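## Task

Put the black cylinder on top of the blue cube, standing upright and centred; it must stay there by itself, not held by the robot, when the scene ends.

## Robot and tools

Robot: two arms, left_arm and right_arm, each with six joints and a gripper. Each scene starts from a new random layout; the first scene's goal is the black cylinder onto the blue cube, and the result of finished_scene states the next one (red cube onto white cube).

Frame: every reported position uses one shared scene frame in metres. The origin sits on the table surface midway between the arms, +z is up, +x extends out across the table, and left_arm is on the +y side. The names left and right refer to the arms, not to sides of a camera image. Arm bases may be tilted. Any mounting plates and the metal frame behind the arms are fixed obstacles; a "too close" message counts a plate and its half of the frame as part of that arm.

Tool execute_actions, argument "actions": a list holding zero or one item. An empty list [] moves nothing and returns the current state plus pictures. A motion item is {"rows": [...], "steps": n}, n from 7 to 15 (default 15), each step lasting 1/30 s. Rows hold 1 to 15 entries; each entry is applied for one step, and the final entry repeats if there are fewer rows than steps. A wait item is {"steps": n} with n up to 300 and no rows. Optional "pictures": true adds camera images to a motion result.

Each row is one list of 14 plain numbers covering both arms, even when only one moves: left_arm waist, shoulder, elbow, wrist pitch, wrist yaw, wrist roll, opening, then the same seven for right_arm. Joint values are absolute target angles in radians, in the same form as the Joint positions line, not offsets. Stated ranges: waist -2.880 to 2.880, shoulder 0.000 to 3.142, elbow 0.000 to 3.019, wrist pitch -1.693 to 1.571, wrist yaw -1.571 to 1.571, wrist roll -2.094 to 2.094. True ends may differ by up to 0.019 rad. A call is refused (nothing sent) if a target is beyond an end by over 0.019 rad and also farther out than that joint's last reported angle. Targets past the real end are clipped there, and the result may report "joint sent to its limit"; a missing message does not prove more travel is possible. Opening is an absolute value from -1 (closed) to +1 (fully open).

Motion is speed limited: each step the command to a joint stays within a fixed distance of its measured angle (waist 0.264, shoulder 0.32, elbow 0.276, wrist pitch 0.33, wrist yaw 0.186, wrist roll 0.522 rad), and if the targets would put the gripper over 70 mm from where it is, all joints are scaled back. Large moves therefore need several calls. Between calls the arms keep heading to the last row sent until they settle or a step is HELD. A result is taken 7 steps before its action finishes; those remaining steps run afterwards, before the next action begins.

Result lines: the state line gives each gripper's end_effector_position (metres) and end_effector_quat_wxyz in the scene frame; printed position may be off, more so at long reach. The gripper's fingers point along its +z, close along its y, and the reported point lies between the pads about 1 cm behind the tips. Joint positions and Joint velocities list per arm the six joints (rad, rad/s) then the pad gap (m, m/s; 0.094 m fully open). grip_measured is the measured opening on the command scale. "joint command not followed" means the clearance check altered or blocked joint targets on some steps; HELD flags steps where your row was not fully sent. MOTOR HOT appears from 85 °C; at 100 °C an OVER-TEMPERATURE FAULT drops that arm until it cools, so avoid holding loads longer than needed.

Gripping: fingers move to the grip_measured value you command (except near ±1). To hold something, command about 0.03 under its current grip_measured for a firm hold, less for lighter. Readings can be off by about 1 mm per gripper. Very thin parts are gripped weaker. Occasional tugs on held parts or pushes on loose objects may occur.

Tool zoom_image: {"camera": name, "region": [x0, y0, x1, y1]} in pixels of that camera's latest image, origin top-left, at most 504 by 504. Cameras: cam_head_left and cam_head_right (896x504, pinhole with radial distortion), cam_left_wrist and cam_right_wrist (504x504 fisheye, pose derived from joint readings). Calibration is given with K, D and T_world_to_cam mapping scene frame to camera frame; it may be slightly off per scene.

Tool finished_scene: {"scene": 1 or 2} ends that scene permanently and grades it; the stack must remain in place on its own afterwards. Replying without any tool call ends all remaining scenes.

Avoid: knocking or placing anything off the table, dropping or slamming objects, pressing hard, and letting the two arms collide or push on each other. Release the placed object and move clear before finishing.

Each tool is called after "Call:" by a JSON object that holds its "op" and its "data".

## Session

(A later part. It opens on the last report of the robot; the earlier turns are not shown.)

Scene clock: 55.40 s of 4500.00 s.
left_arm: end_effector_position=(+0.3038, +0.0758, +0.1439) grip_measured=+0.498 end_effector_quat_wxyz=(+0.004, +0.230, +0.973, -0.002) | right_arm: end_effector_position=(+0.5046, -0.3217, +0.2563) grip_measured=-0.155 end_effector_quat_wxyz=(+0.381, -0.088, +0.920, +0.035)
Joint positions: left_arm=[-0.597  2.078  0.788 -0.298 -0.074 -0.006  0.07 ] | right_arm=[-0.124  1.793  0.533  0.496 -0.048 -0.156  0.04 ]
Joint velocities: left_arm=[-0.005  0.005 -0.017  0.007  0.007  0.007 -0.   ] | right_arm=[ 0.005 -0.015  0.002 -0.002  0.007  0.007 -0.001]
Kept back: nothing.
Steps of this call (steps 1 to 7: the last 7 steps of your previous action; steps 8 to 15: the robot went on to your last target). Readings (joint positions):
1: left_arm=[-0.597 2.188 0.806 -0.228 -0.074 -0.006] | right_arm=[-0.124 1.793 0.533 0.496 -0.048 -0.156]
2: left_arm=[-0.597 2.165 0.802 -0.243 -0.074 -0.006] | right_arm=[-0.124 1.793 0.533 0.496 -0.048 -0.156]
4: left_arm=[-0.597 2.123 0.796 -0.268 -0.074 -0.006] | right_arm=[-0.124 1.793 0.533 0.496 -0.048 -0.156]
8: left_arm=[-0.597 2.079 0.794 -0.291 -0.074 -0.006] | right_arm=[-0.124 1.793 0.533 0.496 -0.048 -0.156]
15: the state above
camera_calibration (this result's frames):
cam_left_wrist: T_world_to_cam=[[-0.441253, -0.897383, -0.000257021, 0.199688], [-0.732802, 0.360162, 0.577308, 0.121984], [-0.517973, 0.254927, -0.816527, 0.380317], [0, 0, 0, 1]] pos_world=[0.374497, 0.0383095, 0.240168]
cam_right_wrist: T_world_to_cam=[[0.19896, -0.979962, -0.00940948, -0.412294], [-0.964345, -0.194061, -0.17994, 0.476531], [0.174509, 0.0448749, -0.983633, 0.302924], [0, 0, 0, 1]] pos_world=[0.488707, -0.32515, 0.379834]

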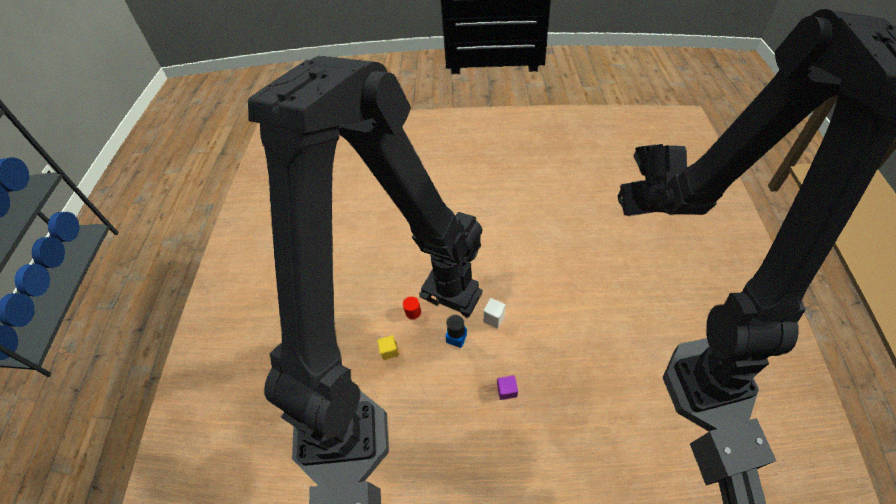

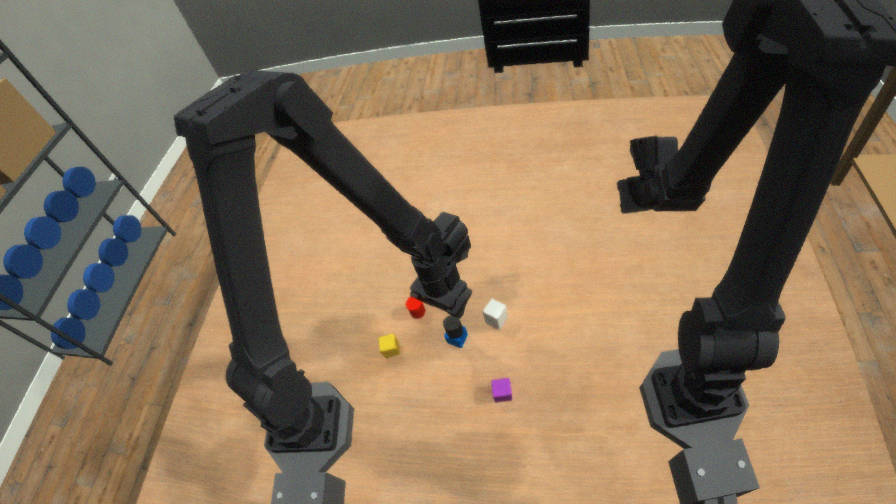

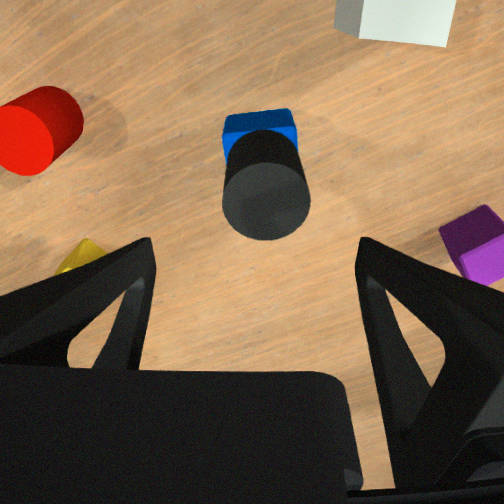

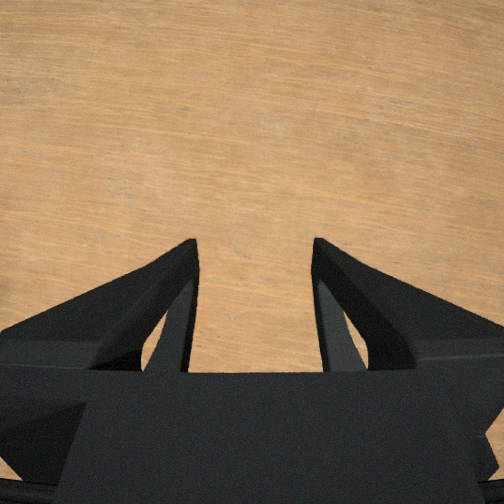

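The cylinder is standing on the cube. I'll zoom in on the head view to check it's centred.

Call:
{"op": "zoom_image", "data": {"camera": "cam_head_left", "region": [420, 300, 500, 360]}}

Region (420, 300, 500, 360) of cam_head_left's 896x504 image, scaled by 6.300, with more detail than that image has; it fills the top 378 rows of this view, and the rest is white.

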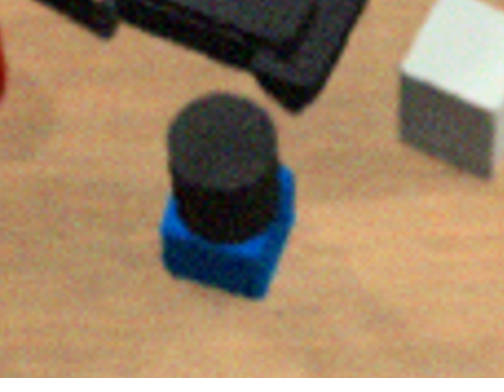

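Call:
{"op": "finished_scene", "data": {"scene": 1}}

The scene is finished: the task was done.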